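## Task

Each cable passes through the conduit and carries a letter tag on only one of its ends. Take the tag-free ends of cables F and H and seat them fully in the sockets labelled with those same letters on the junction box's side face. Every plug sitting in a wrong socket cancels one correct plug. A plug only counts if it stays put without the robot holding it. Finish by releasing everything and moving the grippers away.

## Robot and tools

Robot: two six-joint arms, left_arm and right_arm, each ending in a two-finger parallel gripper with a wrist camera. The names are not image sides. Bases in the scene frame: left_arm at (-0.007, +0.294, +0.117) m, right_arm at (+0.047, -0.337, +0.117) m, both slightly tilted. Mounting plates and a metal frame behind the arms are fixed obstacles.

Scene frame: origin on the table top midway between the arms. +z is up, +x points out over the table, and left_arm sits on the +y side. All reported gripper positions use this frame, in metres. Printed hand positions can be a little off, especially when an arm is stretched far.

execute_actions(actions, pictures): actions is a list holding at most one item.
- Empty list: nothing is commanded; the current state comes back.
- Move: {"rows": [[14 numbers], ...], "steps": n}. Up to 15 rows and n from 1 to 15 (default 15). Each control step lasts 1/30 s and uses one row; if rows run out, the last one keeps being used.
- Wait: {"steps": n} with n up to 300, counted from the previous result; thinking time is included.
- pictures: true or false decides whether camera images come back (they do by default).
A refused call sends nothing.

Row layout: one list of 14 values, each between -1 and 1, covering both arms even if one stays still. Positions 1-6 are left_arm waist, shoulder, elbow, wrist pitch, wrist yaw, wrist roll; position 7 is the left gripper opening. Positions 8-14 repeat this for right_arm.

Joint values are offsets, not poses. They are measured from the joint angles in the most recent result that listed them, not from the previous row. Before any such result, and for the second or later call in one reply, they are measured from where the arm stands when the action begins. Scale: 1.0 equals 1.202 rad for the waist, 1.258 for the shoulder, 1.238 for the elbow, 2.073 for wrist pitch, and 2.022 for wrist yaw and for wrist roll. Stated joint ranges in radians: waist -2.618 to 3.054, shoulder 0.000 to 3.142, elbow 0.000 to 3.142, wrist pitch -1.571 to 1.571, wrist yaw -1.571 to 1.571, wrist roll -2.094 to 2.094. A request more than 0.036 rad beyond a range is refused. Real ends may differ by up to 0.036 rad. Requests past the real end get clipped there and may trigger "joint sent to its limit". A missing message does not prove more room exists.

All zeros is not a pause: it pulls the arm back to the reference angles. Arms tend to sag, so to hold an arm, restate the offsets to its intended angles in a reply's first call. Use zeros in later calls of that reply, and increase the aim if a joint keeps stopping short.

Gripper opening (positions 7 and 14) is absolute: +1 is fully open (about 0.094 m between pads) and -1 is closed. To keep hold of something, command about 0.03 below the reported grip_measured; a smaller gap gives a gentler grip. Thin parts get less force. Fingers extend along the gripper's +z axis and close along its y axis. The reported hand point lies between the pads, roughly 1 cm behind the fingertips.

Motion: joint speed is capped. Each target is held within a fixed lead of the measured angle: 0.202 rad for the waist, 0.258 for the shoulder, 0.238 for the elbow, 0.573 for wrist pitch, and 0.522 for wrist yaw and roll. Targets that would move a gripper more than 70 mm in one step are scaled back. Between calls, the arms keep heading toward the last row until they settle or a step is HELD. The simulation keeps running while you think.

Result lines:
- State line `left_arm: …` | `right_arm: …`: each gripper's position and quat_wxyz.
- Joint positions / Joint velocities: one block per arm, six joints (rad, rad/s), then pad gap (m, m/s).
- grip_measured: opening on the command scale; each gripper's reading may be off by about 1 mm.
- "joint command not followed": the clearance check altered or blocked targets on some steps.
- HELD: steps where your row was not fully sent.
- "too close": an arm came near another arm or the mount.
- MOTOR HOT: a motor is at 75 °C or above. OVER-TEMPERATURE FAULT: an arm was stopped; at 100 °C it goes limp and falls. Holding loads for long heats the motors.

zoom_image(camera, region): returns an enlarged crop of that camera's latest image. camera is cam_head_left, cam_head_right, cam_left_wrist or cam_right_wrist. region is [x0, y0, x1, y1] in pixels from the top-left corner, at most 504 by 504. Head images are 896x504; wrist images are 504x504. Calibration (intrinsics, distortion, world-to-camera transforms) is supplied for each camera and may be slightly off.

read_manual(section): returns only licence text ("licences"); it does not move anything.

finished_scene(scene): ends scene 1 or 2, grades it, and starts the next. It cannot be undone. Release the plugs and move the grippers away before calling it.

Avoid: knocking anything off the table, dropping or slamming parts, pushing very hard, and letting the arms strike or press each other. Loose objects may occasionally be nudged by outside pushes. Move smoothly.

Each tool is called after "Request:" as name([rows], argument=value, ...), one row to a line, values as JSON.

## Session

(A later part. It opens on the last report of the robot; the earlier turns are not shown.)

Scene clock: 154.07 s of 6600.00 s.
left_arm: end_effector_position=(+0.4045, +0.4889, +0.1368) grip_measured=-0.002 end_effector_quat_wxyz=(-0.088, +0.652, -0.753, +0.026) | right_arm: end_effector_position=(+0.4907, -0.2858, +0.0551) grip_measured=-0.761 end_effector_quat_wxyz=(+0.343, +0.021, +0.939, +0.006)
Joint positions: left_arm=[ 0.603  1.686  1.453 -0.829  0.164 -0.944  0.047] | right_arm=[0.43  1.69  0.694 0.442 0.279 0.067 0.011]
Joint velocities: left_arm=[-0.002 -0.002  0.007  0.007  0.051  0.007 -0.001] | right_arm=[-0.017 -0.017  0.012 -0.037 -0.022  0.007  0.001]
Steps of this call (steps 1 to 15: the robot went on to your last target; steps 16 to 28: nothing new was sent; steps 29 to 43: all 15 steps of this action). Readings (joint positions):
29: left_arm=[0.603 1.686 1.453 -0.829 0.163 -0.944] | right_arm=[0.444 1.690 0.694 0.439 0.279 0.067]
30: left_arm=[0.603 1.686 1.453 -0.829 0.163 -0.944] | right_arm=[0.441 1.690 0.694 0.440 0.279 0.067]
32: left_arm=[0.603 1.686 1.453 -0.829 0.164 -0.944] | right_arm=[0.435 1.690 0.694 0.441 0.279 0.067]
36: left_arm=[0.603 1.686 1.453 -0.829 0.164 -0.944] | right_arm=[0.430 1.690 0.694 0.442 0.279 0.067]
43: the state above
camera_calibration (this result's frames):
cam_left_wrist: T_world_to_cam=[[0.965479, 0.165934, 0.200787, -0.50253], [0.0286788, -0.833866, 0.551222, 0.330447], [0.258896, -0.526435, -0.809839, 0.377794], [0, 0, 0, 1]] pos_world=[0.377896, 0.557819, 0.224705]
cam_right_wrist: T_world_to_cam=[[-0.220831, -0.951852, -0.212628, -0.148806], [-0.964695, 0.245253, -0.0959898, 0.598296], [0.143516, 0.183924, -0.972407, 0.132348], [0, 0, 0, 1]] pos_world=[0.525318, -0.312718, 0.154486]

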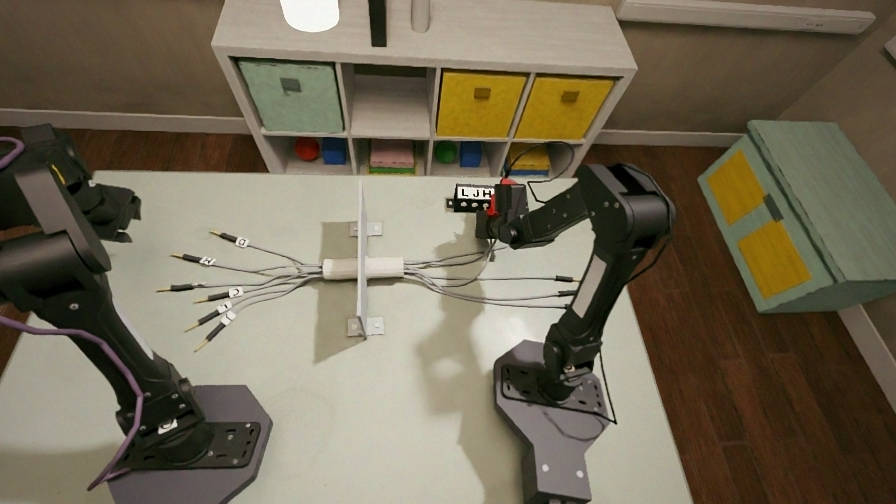

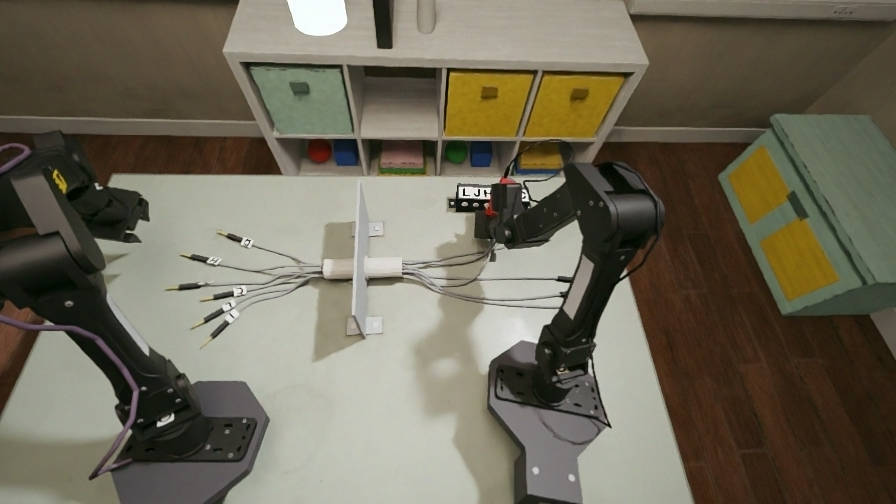

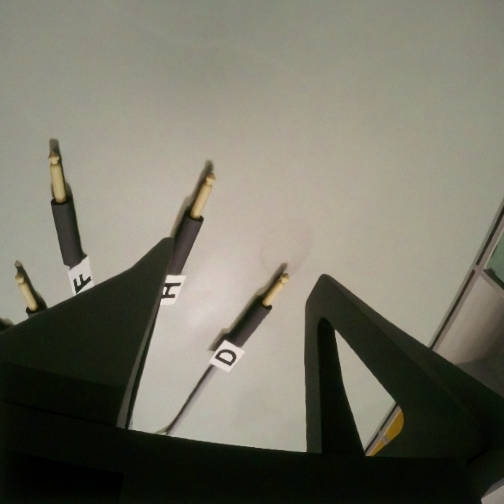

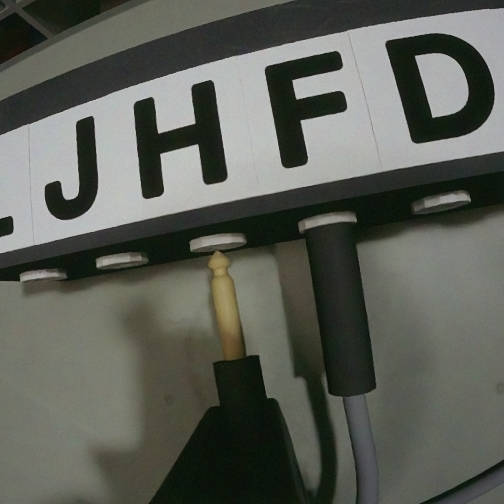

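Request:
execute_actions([
  {"rows":[[0,0,0,0,0,0,0,-0.011,0.022,0.062,-0.008,0,0,-0.8]],"steps":15},
])

Request:
zoom_image(camera="cam_right_wrist", region=[120,160,340,380])

Scene clock: 155.70 s of 6600.00 s.
left_arm: end_effector_position=(+0.4046, +0.4888, +0.1368) grip_measured=-0.002 end_effector_quat_wxyz=(-0.088, +0.652, -0.753, +0.027) | right_arm: end_effector_position=(+0.4947, -0.2837, +0.0500) grip_measured=-0.761 end_effector_quat_wxyz=(+0.332, +0.018, +0.943, +0.005)
Joint positions: left_arm=[ 0.603  1.686  1.453 -0.829  0.165 -0.944  0.047] | right_arm=[0.43  1.716 0.733 0.403 0.277 0.067 0.011]
Joint velocities: left_arm=[ 0.002 -0.007  0.002  0.022 -0.022  0.022 -0.   ] | right_arm=[ 0.017  0.002 -0.002 -0.066 -0.095 -0.037  0.   ]
Steps of this call (steps 1 to 15: the robot went on to your last target; steps 16 to 34: nothing new was sent; steps 35 to 49: all 15 steps of this action). Readings (joint positions):
35: left_arm=[0.603 1.686 1.453 -0.829 0.165 -0.944] | right_arm=[0.430 1.692 0.700 0.437 0.279 0.067]
36: left_arm=[0.603 1.686 1.453 -0.829 0.165 -0.944] | right_arm=[0.430 1.697 0.710 0.422 0.279 0.067]
38: left_arm=[0.603 1.686 1.453 -0.829 0.165 -0.944] | right_arm=[0.430 1.709 0.723 0.410 0.279 0.067]
42: left_arm=[0.603 1.686 1.453 -0.829 0.165 -0.944] | right_arm=[0.430 1.716 0.733 0.404 0.277 0.067]
49: the state above
camera_calibration (this result's frames):
cam_left_wrist: T_world_to_cam=[[0.965409, 0.165933, 0.201128, -0.502609], [0.0282158, -0.833322, 0.552067, 0.330098], [0.25921, -0.527295, -0.809179, 0.37788], [0, 0, 0, 1]] pos_world=[0.377959, 0.557732, 0.224624]
cam_right_wrist: T_world_to_cam=[[-0.220233, -0.953897, -0.203909, -0.148367], [-0.968287, 0.239069, -0.0725733, 0.599998], [0.117976, 0.181459, -0.976296, 0.138524], [0, 0, 0, 1]] pos_world=[0.531952, -0.310104, 0.148531]

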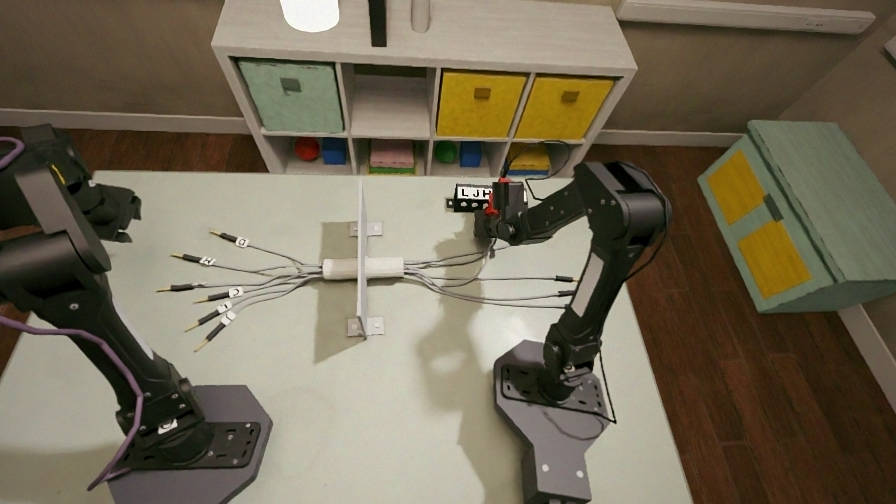

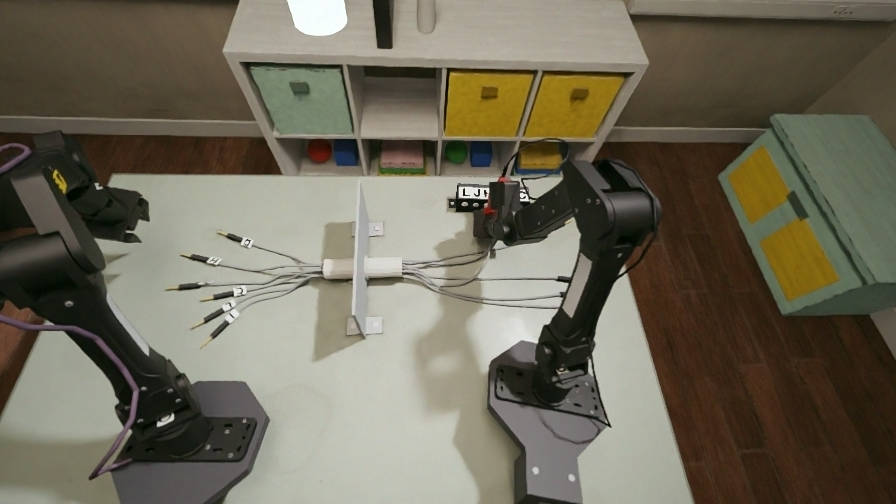

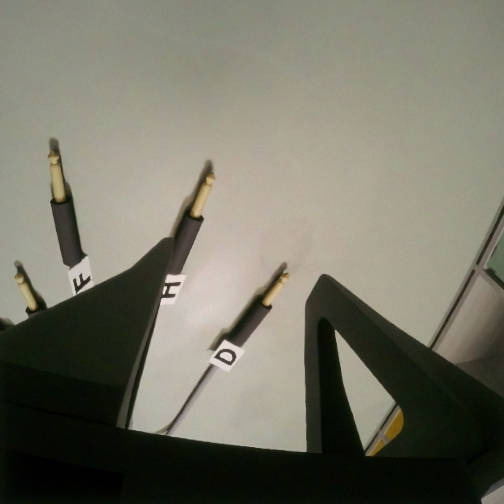

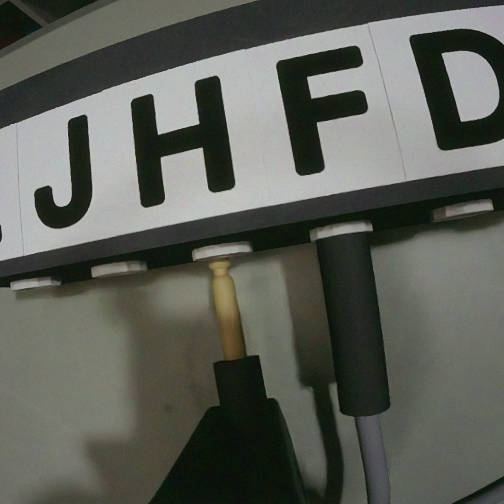

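Region (120, 160, 340, 380) of cam_right_wrist's 504x504 image, scaled by 2.291, with more detail than that image has.

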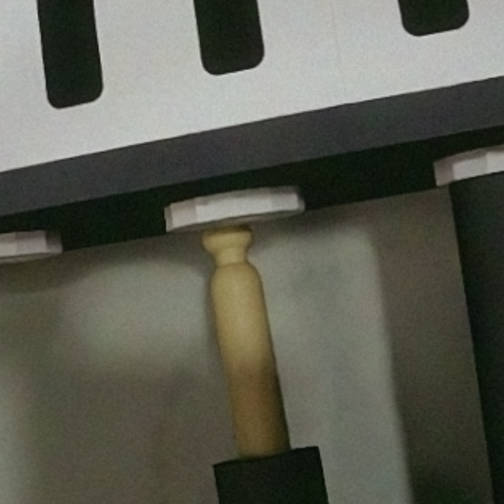

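Request:
execute_actions([
  {"rows":[[0,0,0,0,0,0,0,-0.012,0.0,0.05,0.008,0,0,-0.8]],"steps":15},
])

Request:
zoom_image(camera="cam_right_wrist", region=[120,160,340,380])

Scene clock: 157.80 s of 6600.00 s.
left_arm: end_effector_position=(+0.4046, +0.4886, +0.1368) grip_measured=-0.002 end_effector_quat_wxyz=(-0.088, +0.652, -0.753, +0.027) | right_arm: end_effector_position=(+0.4954, -0.2835, +0.0498) grip_measured=-0.761 end_effector_quat_wxyz=(+0.325, +0.016, +0.946, +0.004)
Joint positions: left_arm=[ 0.603  1.686  1.453 -0.829  0.166 -0.944  0.047] | right_arm=[0.43  1.716 0.75  0.371 0.277 0.067 0.011]
Joint velocities: left_arm=[-0.022  0.007 -0.017 -0.037 -0.007 -0.007  0.   ] | right_arm=[-0.012  0.002 -0.002 -0.007 -0.007  0.051 -0.   ]
Steps of this call (steps 1 to 15: the robot went on to your last target; steps 16 to 48: nothing new was sent; steps 49 to 63: all 15 steps of this action). Readings (joint positions):
49: left_arm=[0.603 1.686 1.453 -0.829 0.165 -0.944] | right_arm=[0.430 1.716 0.736 0.400 0.277 0.067]
50: left_arm=[0.603 1.686 1.453 -0.829 0.166 -0.944] | right_arm=[0.430 1.716 0.741 0.391 0.277 0.067]
52: left_arm=[0.603 1.686 1.453 -0.829 0.166 -0.944] | right_arm=[0.430 1.716 0.746 0.380 0.277 0.067]
56: left_arm=[0.603 1.686 1.453 -0.829 0.166 -0.944] | right_arm=[0.430 1.716 0.749 0.373 0.277 0.067]
63: the state above
camera_calibration (this result's frames):
cam_left_wrist: T_world_to_cam=[[0.965362, 0.165932, 0.201355, -0.502662], [0.0279069, -0.832959, 0.55263, 0.329866], [0.259419, -0.527868, -0.808738, 0.377936], [0, 0, 0, 1]] pos_world=[0.378001, 0.557673, 0.224571]
cam_right_wrist: T_world_to_cam=[[-0.220371, -0.955135, -0.197874, -0.148677], [-0.969953, 0.236021, -0.0590414, 0.599879], [0.103095, 0.178917, -0.978448, 0.144966], [0, 0, 0, 1]] pos_world=[0.534145, -0.309528, 0.14784]

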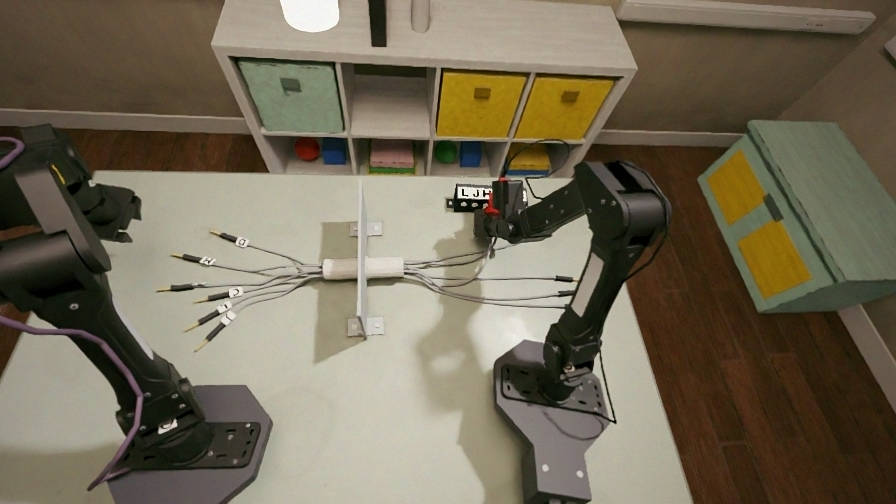

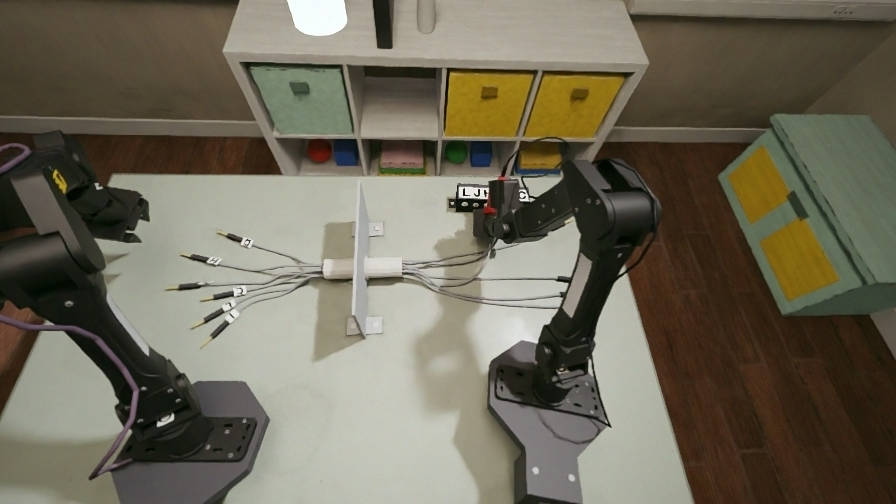

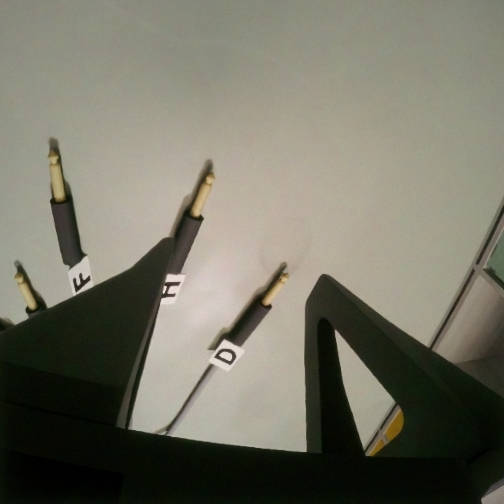

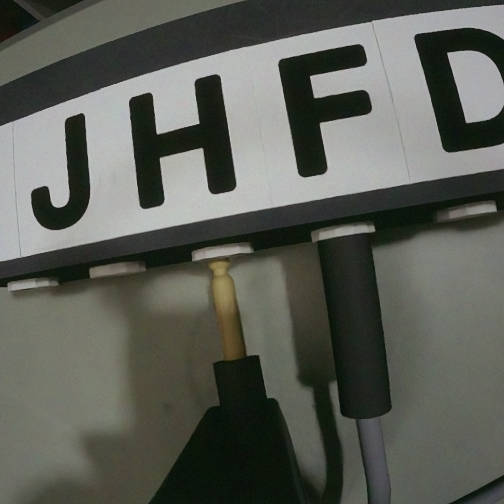

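Region (120, 160, 340, 380) of cam_right_wrist's 504x504 image, scaled by 2.291, with more detail than that image has.

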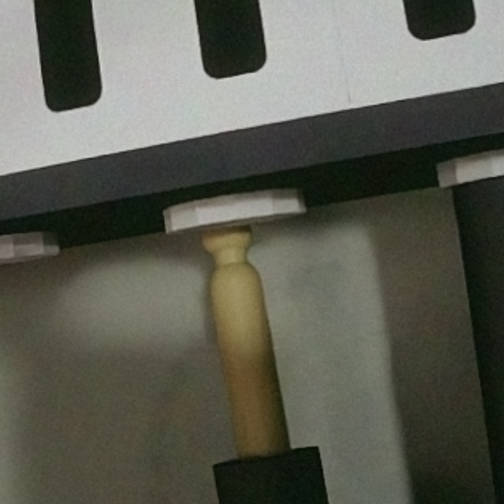

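Request:
execute_actions([
  {"rows":[[0,0,0,0,0,0,0,0,-0.015,-0.04,0,0,0,-0.8],[0,0,0,0,0,0,0,0,-0.029,-0.04,0,0,0,-0.8],[0,0,0,0,0,0,0,0,-0.029,-0.04,0.015,0,0,-0.8],[0,0,0,0,0,0,0,0,-0.029,-0.04,0.03,0,0,-0.8],[0,0,0,0,0,0,0,0,-0.029,-0.04,0.048,0,0,-0.8]],"steps":15},
])

Request:
execute_actions([
  {"steps":6},
])

Scene clock: 159.53 s of 6600.00 s.
left_arm: end_effector_position=(+0.4047, +0.4885, +0.1368) grip_measured=-0.002 end_effector_quat_wxyz=(-0.088, +0.652, -0.753, +0.028) | right_arm: end_effector_position=(+0.4927, -0.2842, +0.0504) grip_measured=-0.761 end_effector_quat_wxyz=(+0.339, +0.020, +0.941, +0.006)
Joint positions: left_arm=[ 0.603  1.686  1.453 -0.829  0.167 -0.944  0.047] | right_arm=[0.43  1.712 0.711 0.437 0.277 0.067 0.011]
Joint velocities: left_arm=[-0.002 -0.012  0.002  0.007 -0.007 -0.066 -0.   ] | right_arm=[-0.007  0.007  0.002 -0.007 -0.007  0.007 -0.001]
Steps of this call (steps 1 to 15: the robot went on to your last target; steps 16 to 37: nothing new was sent; steps 38 to 52: all 15 steps of this action). Readings (joint positions):
38: left_arm=[0.603 1.686 1.453 -0.829 0.166 -0.944] | right_arm=[0.430 1.716 0.745 0.372 0.277 0.067]
39: left_arm=[0.603 1.686 1.453 -0.829 0.166 -0.944] | right_arm=[0.430 1.714 0.739 0.375 0.277 0.067]
41: left_arm=[0.603 1.686 1.453 -0.829 0.167 -0.944] | right_arm=[0.430 1.712 0.723 0.379 0.277 0.067]
45: left_arm=[0.603 1.686 1.453 -0.829 0.167 -0.944] | right_arm=[0.430 1.712 0.711 0.412 0.277 0.067]
52: the state above
camera_calibration (this result's frames):
cam_left_wrist: T_world_to_cam=[[0.965291, 0.165931, 0.201695, -0.502741], [0.0274433, -0.832415, 0.553474, 0.329517], [0.259732, -0.528728, -0.808076, 0.378021], [0, 0, 0, 1]] pos_world=[0.378064, 0.557585, 0.224491]
cam_right_wrist: T_world_to_cam=[[-0.220003, -0.952641, -0.209937, -0.148648], [-0.966413, 0.242152, -0.0860702, 0.598813], [0.13283, 0.18395, -0.973919, 0.132526], [0, 0, 0, 1]] pos_world=[0.528395, -0.31099, 0.149403]

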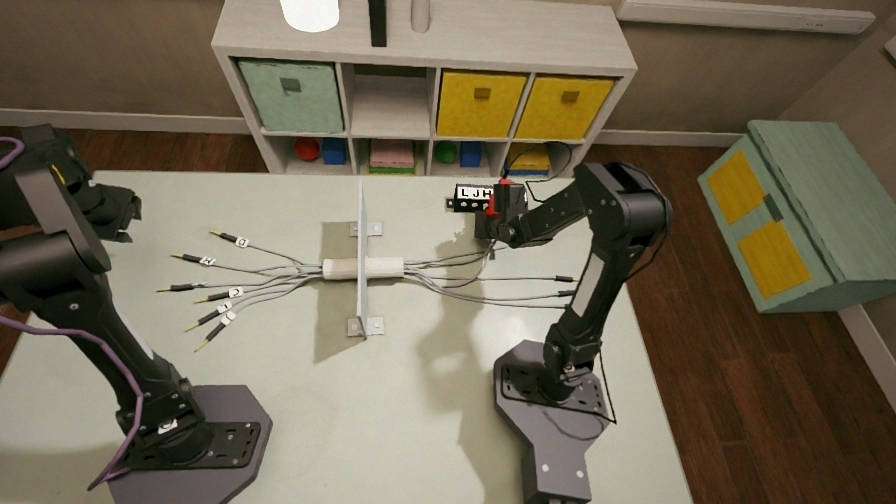

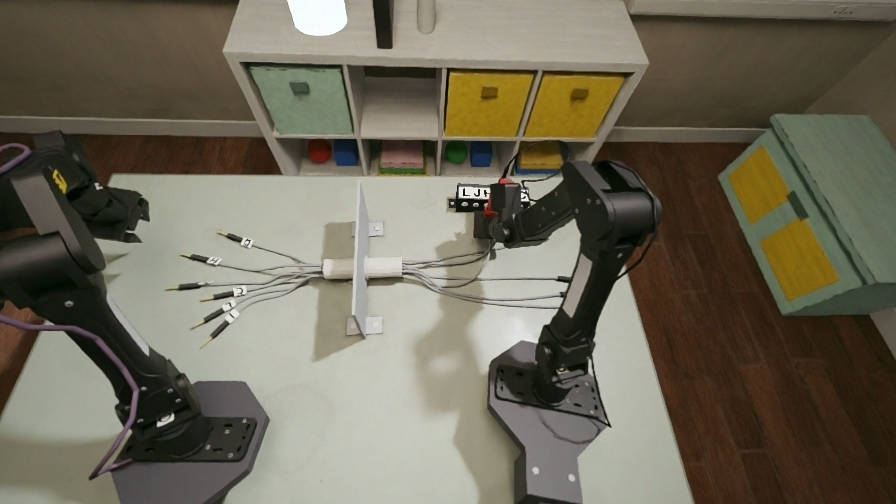

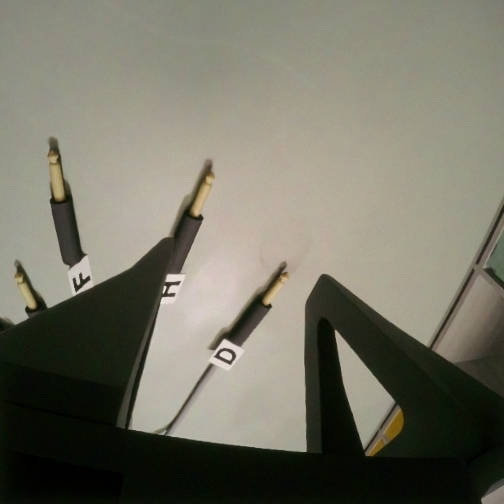

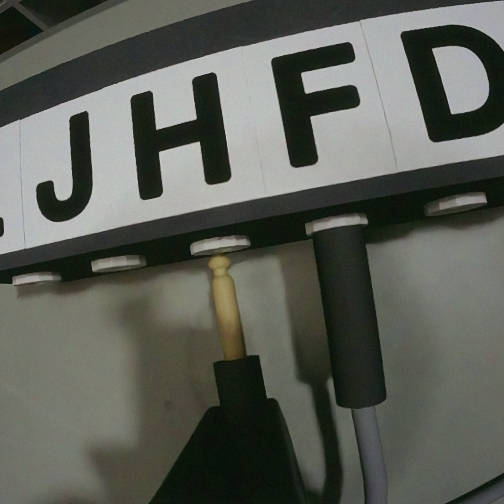

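Scene clock: 159.73 s of 6600.00 s.
left_arm: end_effector_position=(+0.4047, +0.4885, +0.1368) grip_measured=-0.002 end_effector_quat_wxyz=(-0.088, +0.652, -0.753, +0.028) | right_arm: end_effector_position=(+0.4927, -0.2842, +0.0504) grip_measured=-0.761 end_effector_quat_wxyz=(+0.339, +0.020, +0.941, +0.006)
Joint positions: left_arm=[ 0.603  1.686  1.453 -0.829  0.167 -0.944  0.047] | right_arm=[0.43  1.712 0.711 0.437 0.277 0.067 0.011]
Joint velocities: left_arm=[-0.017 -0.002  0.002 -0.037 -0.022  0.081  0.001] | right_arm=[ 0.002  0.002 -0.027 -0.051  0.022  0.007  0.001]
Steps of this call (steps 1 to 6: the robot went on to your last target). Readings (joint positions):
1: left_arm=[0.603 1.686 1.453 -0.829 0.167 -0.944] | right_arm=[0.430 1.712 0.711 0.437 0.277 0.067]
2: left_arm=[0.603 1.686 1.453 -0.829 0.167 -0.944] | right_arm=[0.430 1.712 0.711 0.437 0.277 0.067]
4: left_arm=[0.603 1.686 1.453 -0.829 0.167 -0.944] | right_arm=[0.430 1.712 0.711 0.437 0.277 0.067]
6: the state above
camera_calibration (this result's frames):
cam_left_wrist: T_world_to_cam=[[0.965291, 0.165931, 0.201695, -0.502741], [0.0274433, -0.832415, 0.553474, 0.329517], [0.259732, -0.528728, -0.808076, 0.378021], [0, 0, 0, 1]] pos_world=[0.378064, 0.557585, 0.224491]
cam_right_wrist: T_world_to_cam=[[-0.220003, -0.952641, -0.209937, -0.148648], [-0.966413, 0.242152, -0.0860702, 0.598813], [0.13283, 0.18395, -0.973919, 0.132526], [0, 0, 0, 1]] pos_world=[0.528395, -0.31099, 0.149403]

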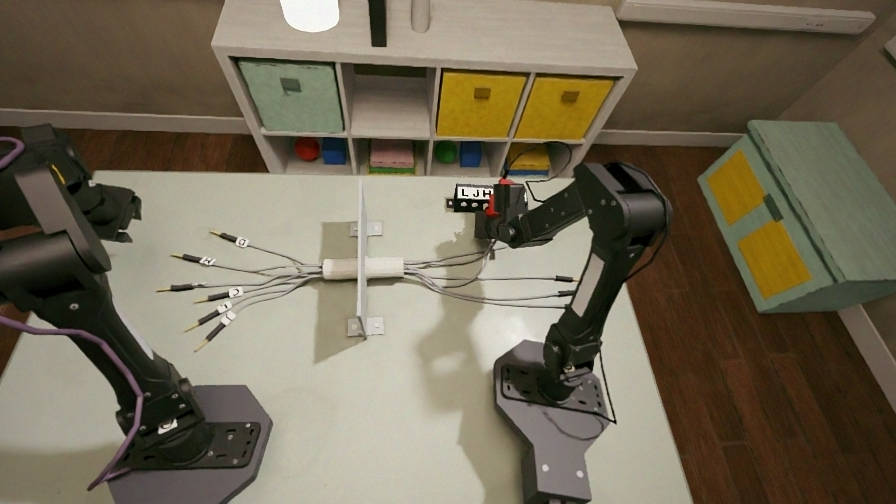

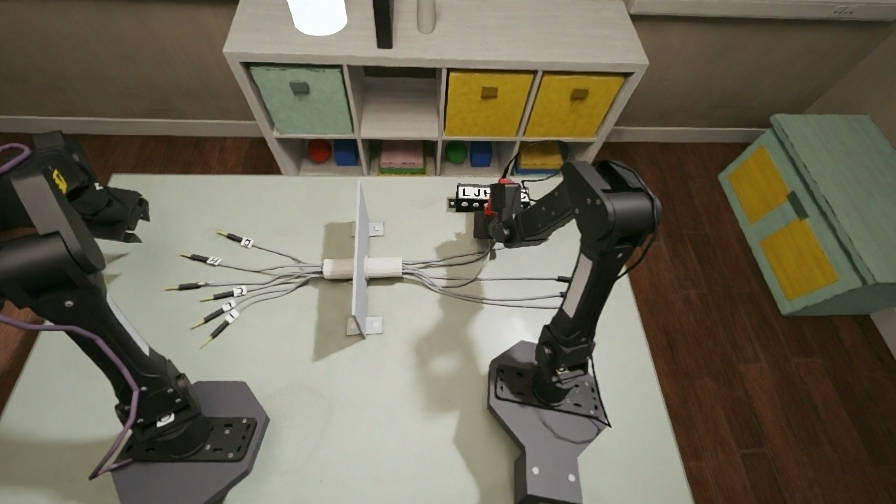

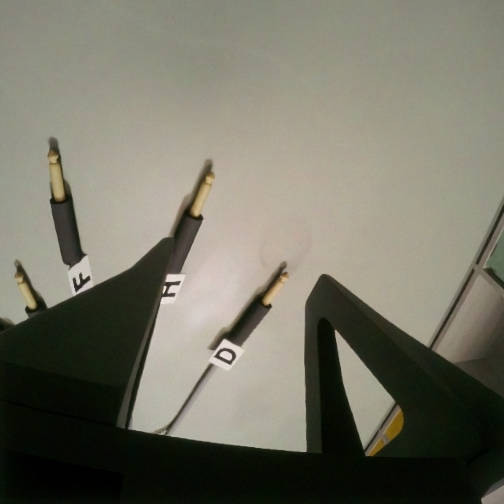

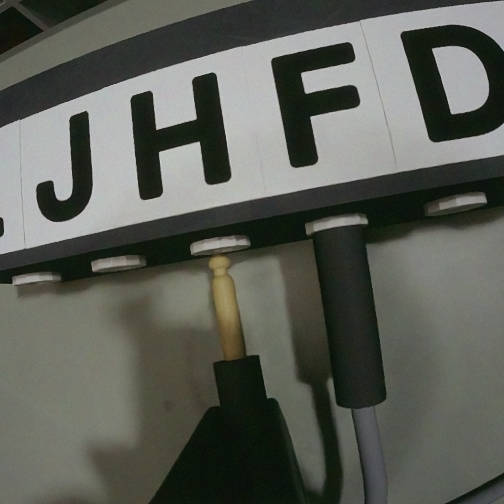

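Request:
execute_actions([
  {"rows":[[0,0,0,0,0,0,0,-0.005,-0.048,0.012,0.017,0,0,-0.8]],"steps":15},
])

Scene clock: 160.73 s of 6600.00 s.
left_arm: end_effector_position=(+0.4048, +0.4883, +0.1368) grip_measured=-0.002 end_effector_quat_wxyz=(-0.088, +0.652, -0.753, +0.028) | right_arm: end_effector_position=(+0.4924, -0.2840, +0.0540) grip_measured=-0.761 end_effector_quat_wxyz=(+0.338, +0.019, +0.941, +0.009)
Joint positions: left_arm=[ 0.603  1.686  1.453 -0.829  0.168 -0.944  0.047] | right_arm=[0.43  1.696 0.711 0.421 0.271 0.067 0.011]
Joint velocities: left_arm=[-0.022 -0.002 -0.002 -0.081 -0.066 -0.081 -0.   ] | right_arm=[-0.007 -0.007  0.012  0.095 -0.037 -0.022  0.   ]
Steps of this call (steps 1 to 15: the robot went on to your last target; steps 16 to 30: all 15 steps of this action). Readings (joint positions):
16: left_arm=[0.603 1.686 1.453 -0.829 0.167 -0.944] | right_arm=[0.430 1.710 0.711 0.437 0.276 0.067]
17: left_arm=[0.603 1.686 1.453 -0.829 0.167 -0.944] | right_arm=[0.430 1.707 0.711 0.434 0.275 0.067]
19: left_arm=[0.603 1.686 1.453 -0.829 0.168 -0.944] | right_arm=[0.430 1.701 0.711 0.426 0.272 0.067]
23: left_arm=[0.603 1.686 1.453 -0.829 0.168 -0.944] | right_arm=[0.430 1.696 0.711 0.421 0.271 0.067]
30: the state above
camera_calibration (this result's frames):
cam_left_wrist: T_world_to_cam=[[0.965243, 0.165931, 0.201922, -0.502794], [0.027134, -0.832051, 0.554036, 0.329285], [0.259941, -0.5293, -0.807634, 0.378077], [0, 0, 0, 1]] pos_world=[0.378106, 0.557527, 0.224437]
cam_right_wrist: T_world_to_cam=[[-0.216801, -0.952544, -0.213676, -0.14913], [-0.967293, 0.239137, -0.0846075, 0.598324], [0.13169, 0.188344, -0.973234, 0.137841], [0, 0, 0, 1]] pos_world=[0.52827, -0.311095, 0.152908]

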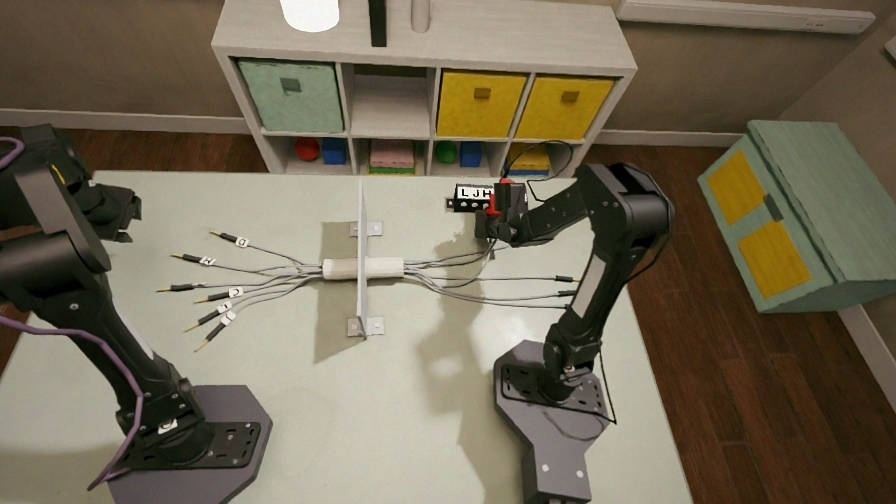

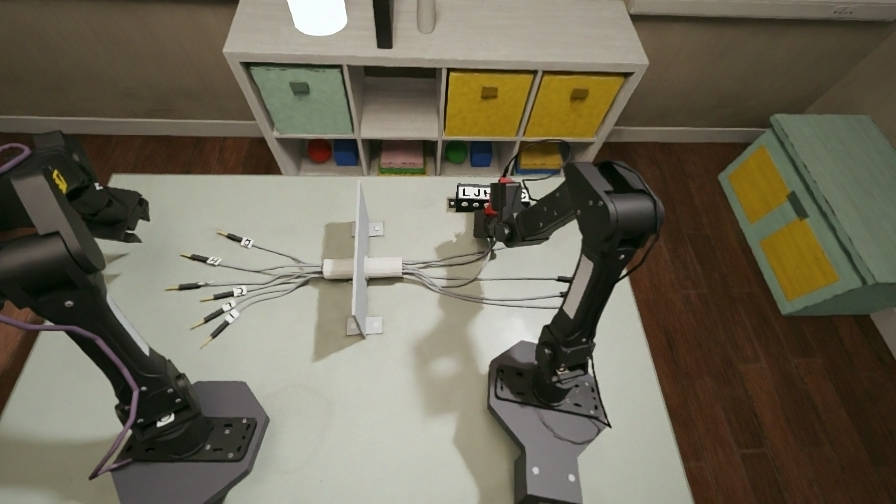

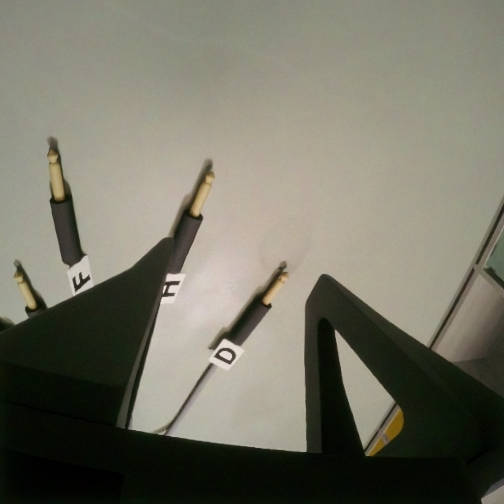

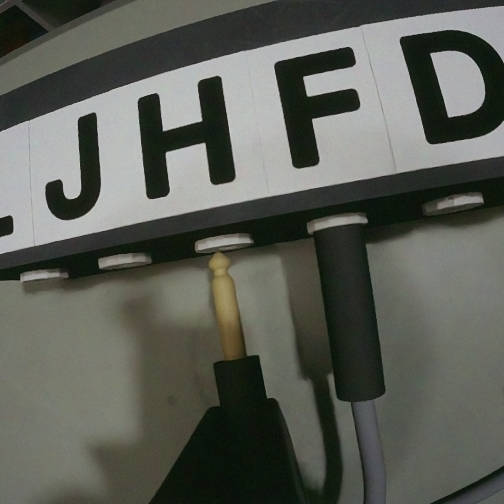

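Request:
execute_actions([
  {"rows":[[0,0,0,0,0,0,0,-0.011,-0.02,0.012,0.04,0,0,-0.8]],"steps":15},
])

Request:
zoom_image(camera="cam_head_left", region=[450,175,550,250])

Scene clock: 162.00 s of 6600.00 s.
left_arm: end_effector_position=(+0.4049, +0.4882, +0.1368) grip_measured=-0.002 end_effector_quat_wxyz=(-0.087, +0.652, -0.753, +0.028) | right_arm: end_effector_position=(+0.4924, -0.2840, +0.0540) grip_measured=-0.761 end_effector_quat_wxyz=(+0.338, +0.019, +0.941, +0.009)
Joint positions: left_arm=[ 0.603  1.686  1.453 -0.829  0.169 -0.944  0.047] | right_arm=[0.43  1.696 0.711 0.421 0.271 0.067 0.011]
Joint velocities: left_arm=[-0.007 -0.022  0.007  0.051 -0.037  0.037 -0.001] | right_arm=[-0.017 -0.007  0.002  0.037  0.051 -0.037  0.001]
Steps of this call (steps 1 to 15: the robot went on to your last target; steps 16 to 23: nothing new was sent; steps 24 to 38: all 15 steps of this action). Readings (joint positions):
24: left_arm=[0.603 1.686 1.453 -0.829 0.168 -0.944] | right_arm=[0.430 1.696 0.711 0.421 0.271 0.067]
25: left_arm=[0.603 1.686 1.453 -0.829 0.168 -0.944] | right_arm=[0.430 1.696 0.711 0.421 0.271 0.067]
27: left_arm=[0.603 1.686 1.453 -0.829 0.169 -0.944] | right_arm=[0.430 1.696 0.711 0.421 0.271 0.067]
31: left_arm=[0.603 1.686 1.453 -0.829 0.169 -0.944] | right_arm=[0.430 1.696 0.711 0.421 0.271 0.067]
38: the state above
camera_calibration (this result's frames):
cam_left_wrist: T_world_to_cam=[[0.965172, 0.165931, 0.202262, -0.502873], [0.0266699, -0.831504, 0.554878, 0.328936], [0.260253, -0.530158, -0.80697, 0.378161], [0, 0, 0, 1]] pos_world=[0.378169, 0.557439, 0.224358]
cam_right_wrist: T_world_to_cam=[[-0.216801, -0.952544, -0.213676, -0.14913], [-0.967293, 0.239137, -0.0846075, 0.598324], [0.13169, 0.188344, -0.973234, 0.137841], [0, 0, 0, 1]] pos_world=[0.52827, -0.311095, 0.152908]

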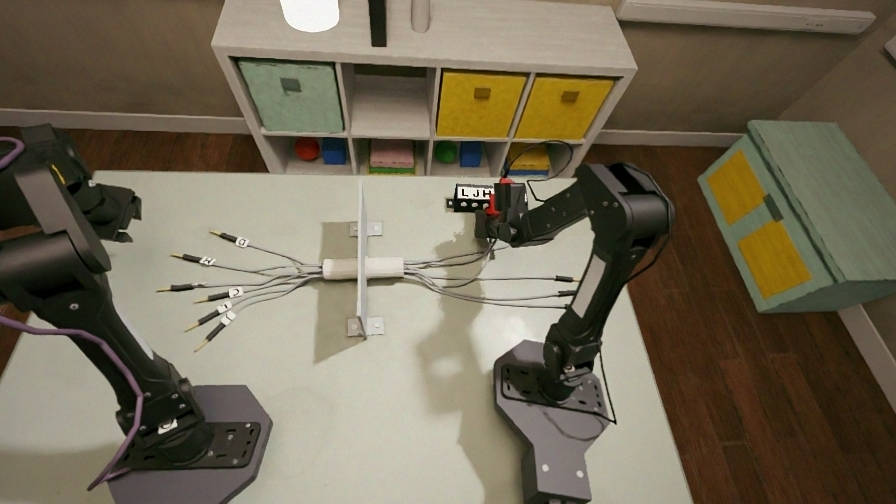

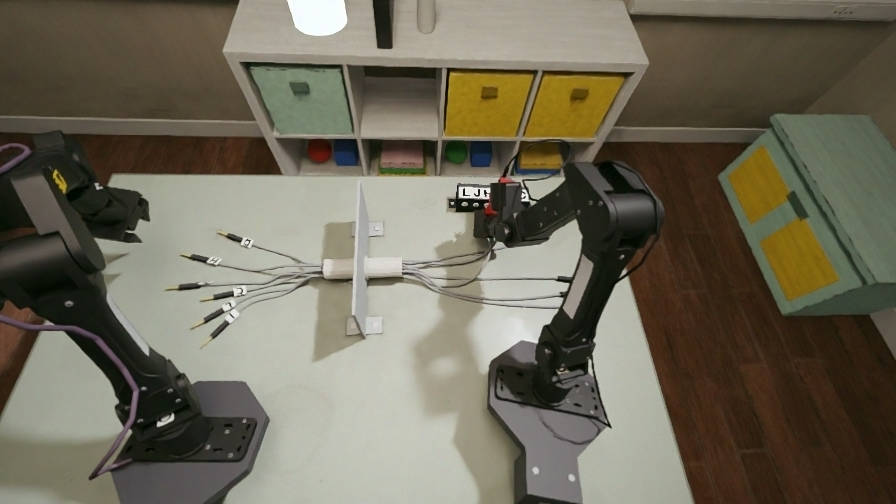

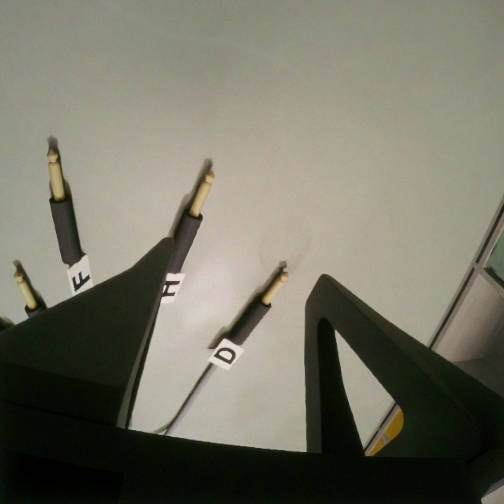

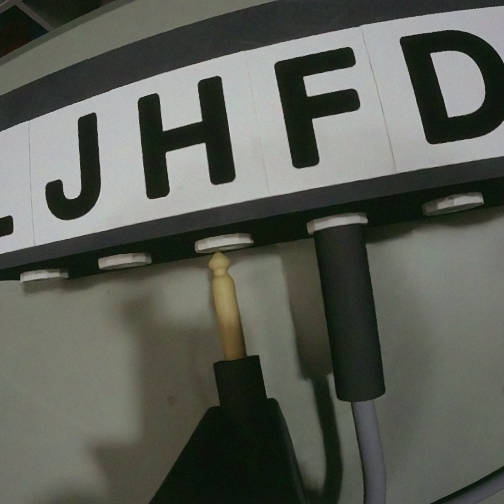

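Region (450, 175, 550, 250) of cam_head_left's 896x504 image, scaled by 5.040, with more detail than that image has; it fills the top 378 rows of this view, and the rest is white.

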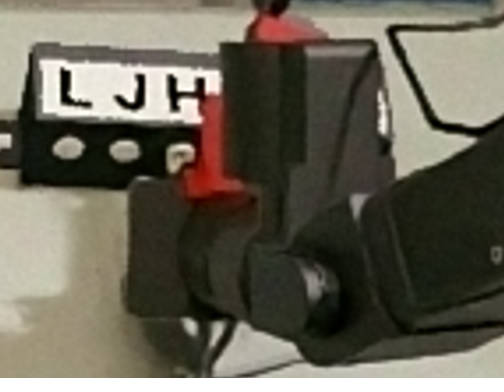

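Request:
execute_actions([
  {"rows":[[0,0,0,0,0,0,0,-0.011,-0.02,0.012,0.06,0,0,-0.8]],"steps":15},
])

Scene clock: 163.03 s of 6600.00 s.
left_arm: end_effector_position=(+0.4049, +0.4880, +0.1368) grip_measured=-0.002 end_effector_quat_wxyz=(-0.087, +0.651, -0.753, +0.029) | right_arm: end_effector_position=(+0.4929, -0.2840, +0.0545) grip_measured=-0.761 end_effector_quat_wxyz=(+0.339, +0.019, +0.940, +0.009)
Joint positions: left_arm=[ 0.603  1.686  1.453 -0.829  0.17  -0.944  0.047] | right_arm=[0.43  1.696 0.711 0.423 0.271 0.067 0.011]
Joint velocities: left_arm=[ 0.007 -0.007 -0.002 -0.051  0.037 -0.022  0.   ] | right_arm=[-0.012 -0.022 -0.012 -0.022 -0.007 -0.007  0.   ]
Steps of this call (steps 1 to 15: the robot went on to your last target; step 16: nothing new was sent; steps 17 to 31: all 15 steps of this action). Readings (joint positions):
17: left_arm=[0.603 1.686 1.453 -0.829 0.169 -0.944] | right_arm=[0.430 1.696 0.711 0.423 0.271 0.067]
18: left_arm=[0.603 1.686 1.453 -0.829 0.169 -0.944] | right_arm=[0.430 1.696 0.711 0.423 0.271 0.067]
20: left_arm=[0.603 1.686 1.453 -0.829 0.169 -0.944] | right_arm=[0.430 1.696 0.711 0.423 0.271 0.067]
24: left_arm=[0.603 1.686 1.453 -0.829 0.170 -0.944] | right_arm=[0.430 1.696 0.711 0.423 0.271 0.067]
31: the state above
camera_calibration (this result's frames):
cam_left_wrist: T_world_to_cam=[[0.965124, 0.165931, 0.202489, -0.502926], [0.0263603, -0.831139, 0.555439, 0.328703], [0.260461, -0.53073, -0.806527, 0.378217], [0, 0, 0, 1]] pos_world=[0.378211, 0.55738, 0.224304]
cam_right_wrist: T_world_to_cam=[[-0.216741, -0.952322, -0.214722, -0.148827], [-0.966949, 0.239679, -0.0869695, 0.598949], [0.134287, 0.188775, -0.972795, 0.136991], [0, 0, 0, 1]] pos_world=[0.5285, -0.311148, 0.153398]

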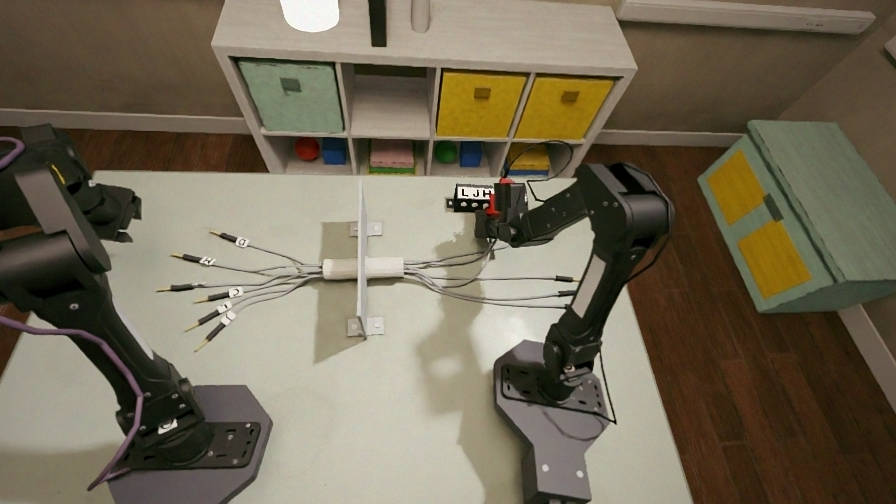

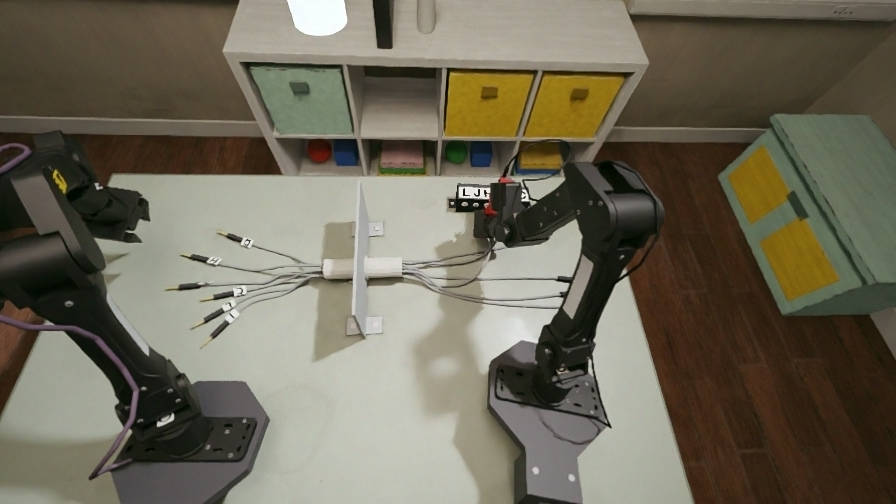

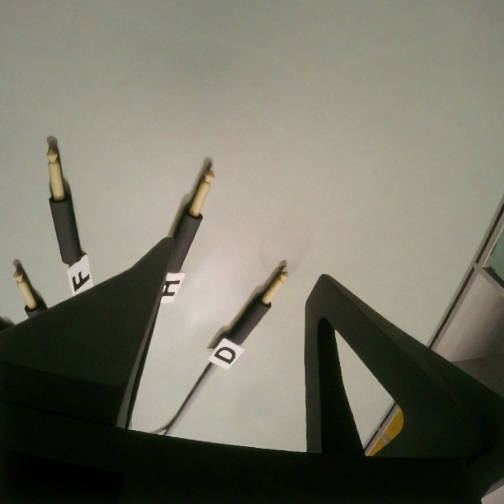

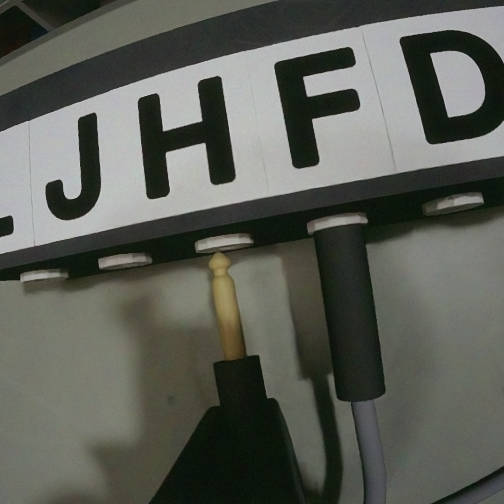

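Request:
zoom_image(camera="cam_head_right", region=[390,180,590,330])

Region (390, 180, 590, 330) of cam_head_right's 896x504 image, scaled by 2.520, with more detail than that image has; it fills the top 378 rows of this view, and the rest is white.

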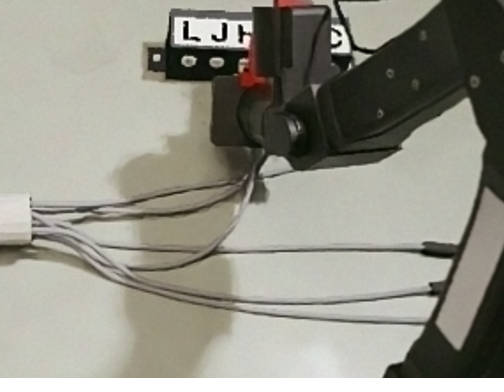

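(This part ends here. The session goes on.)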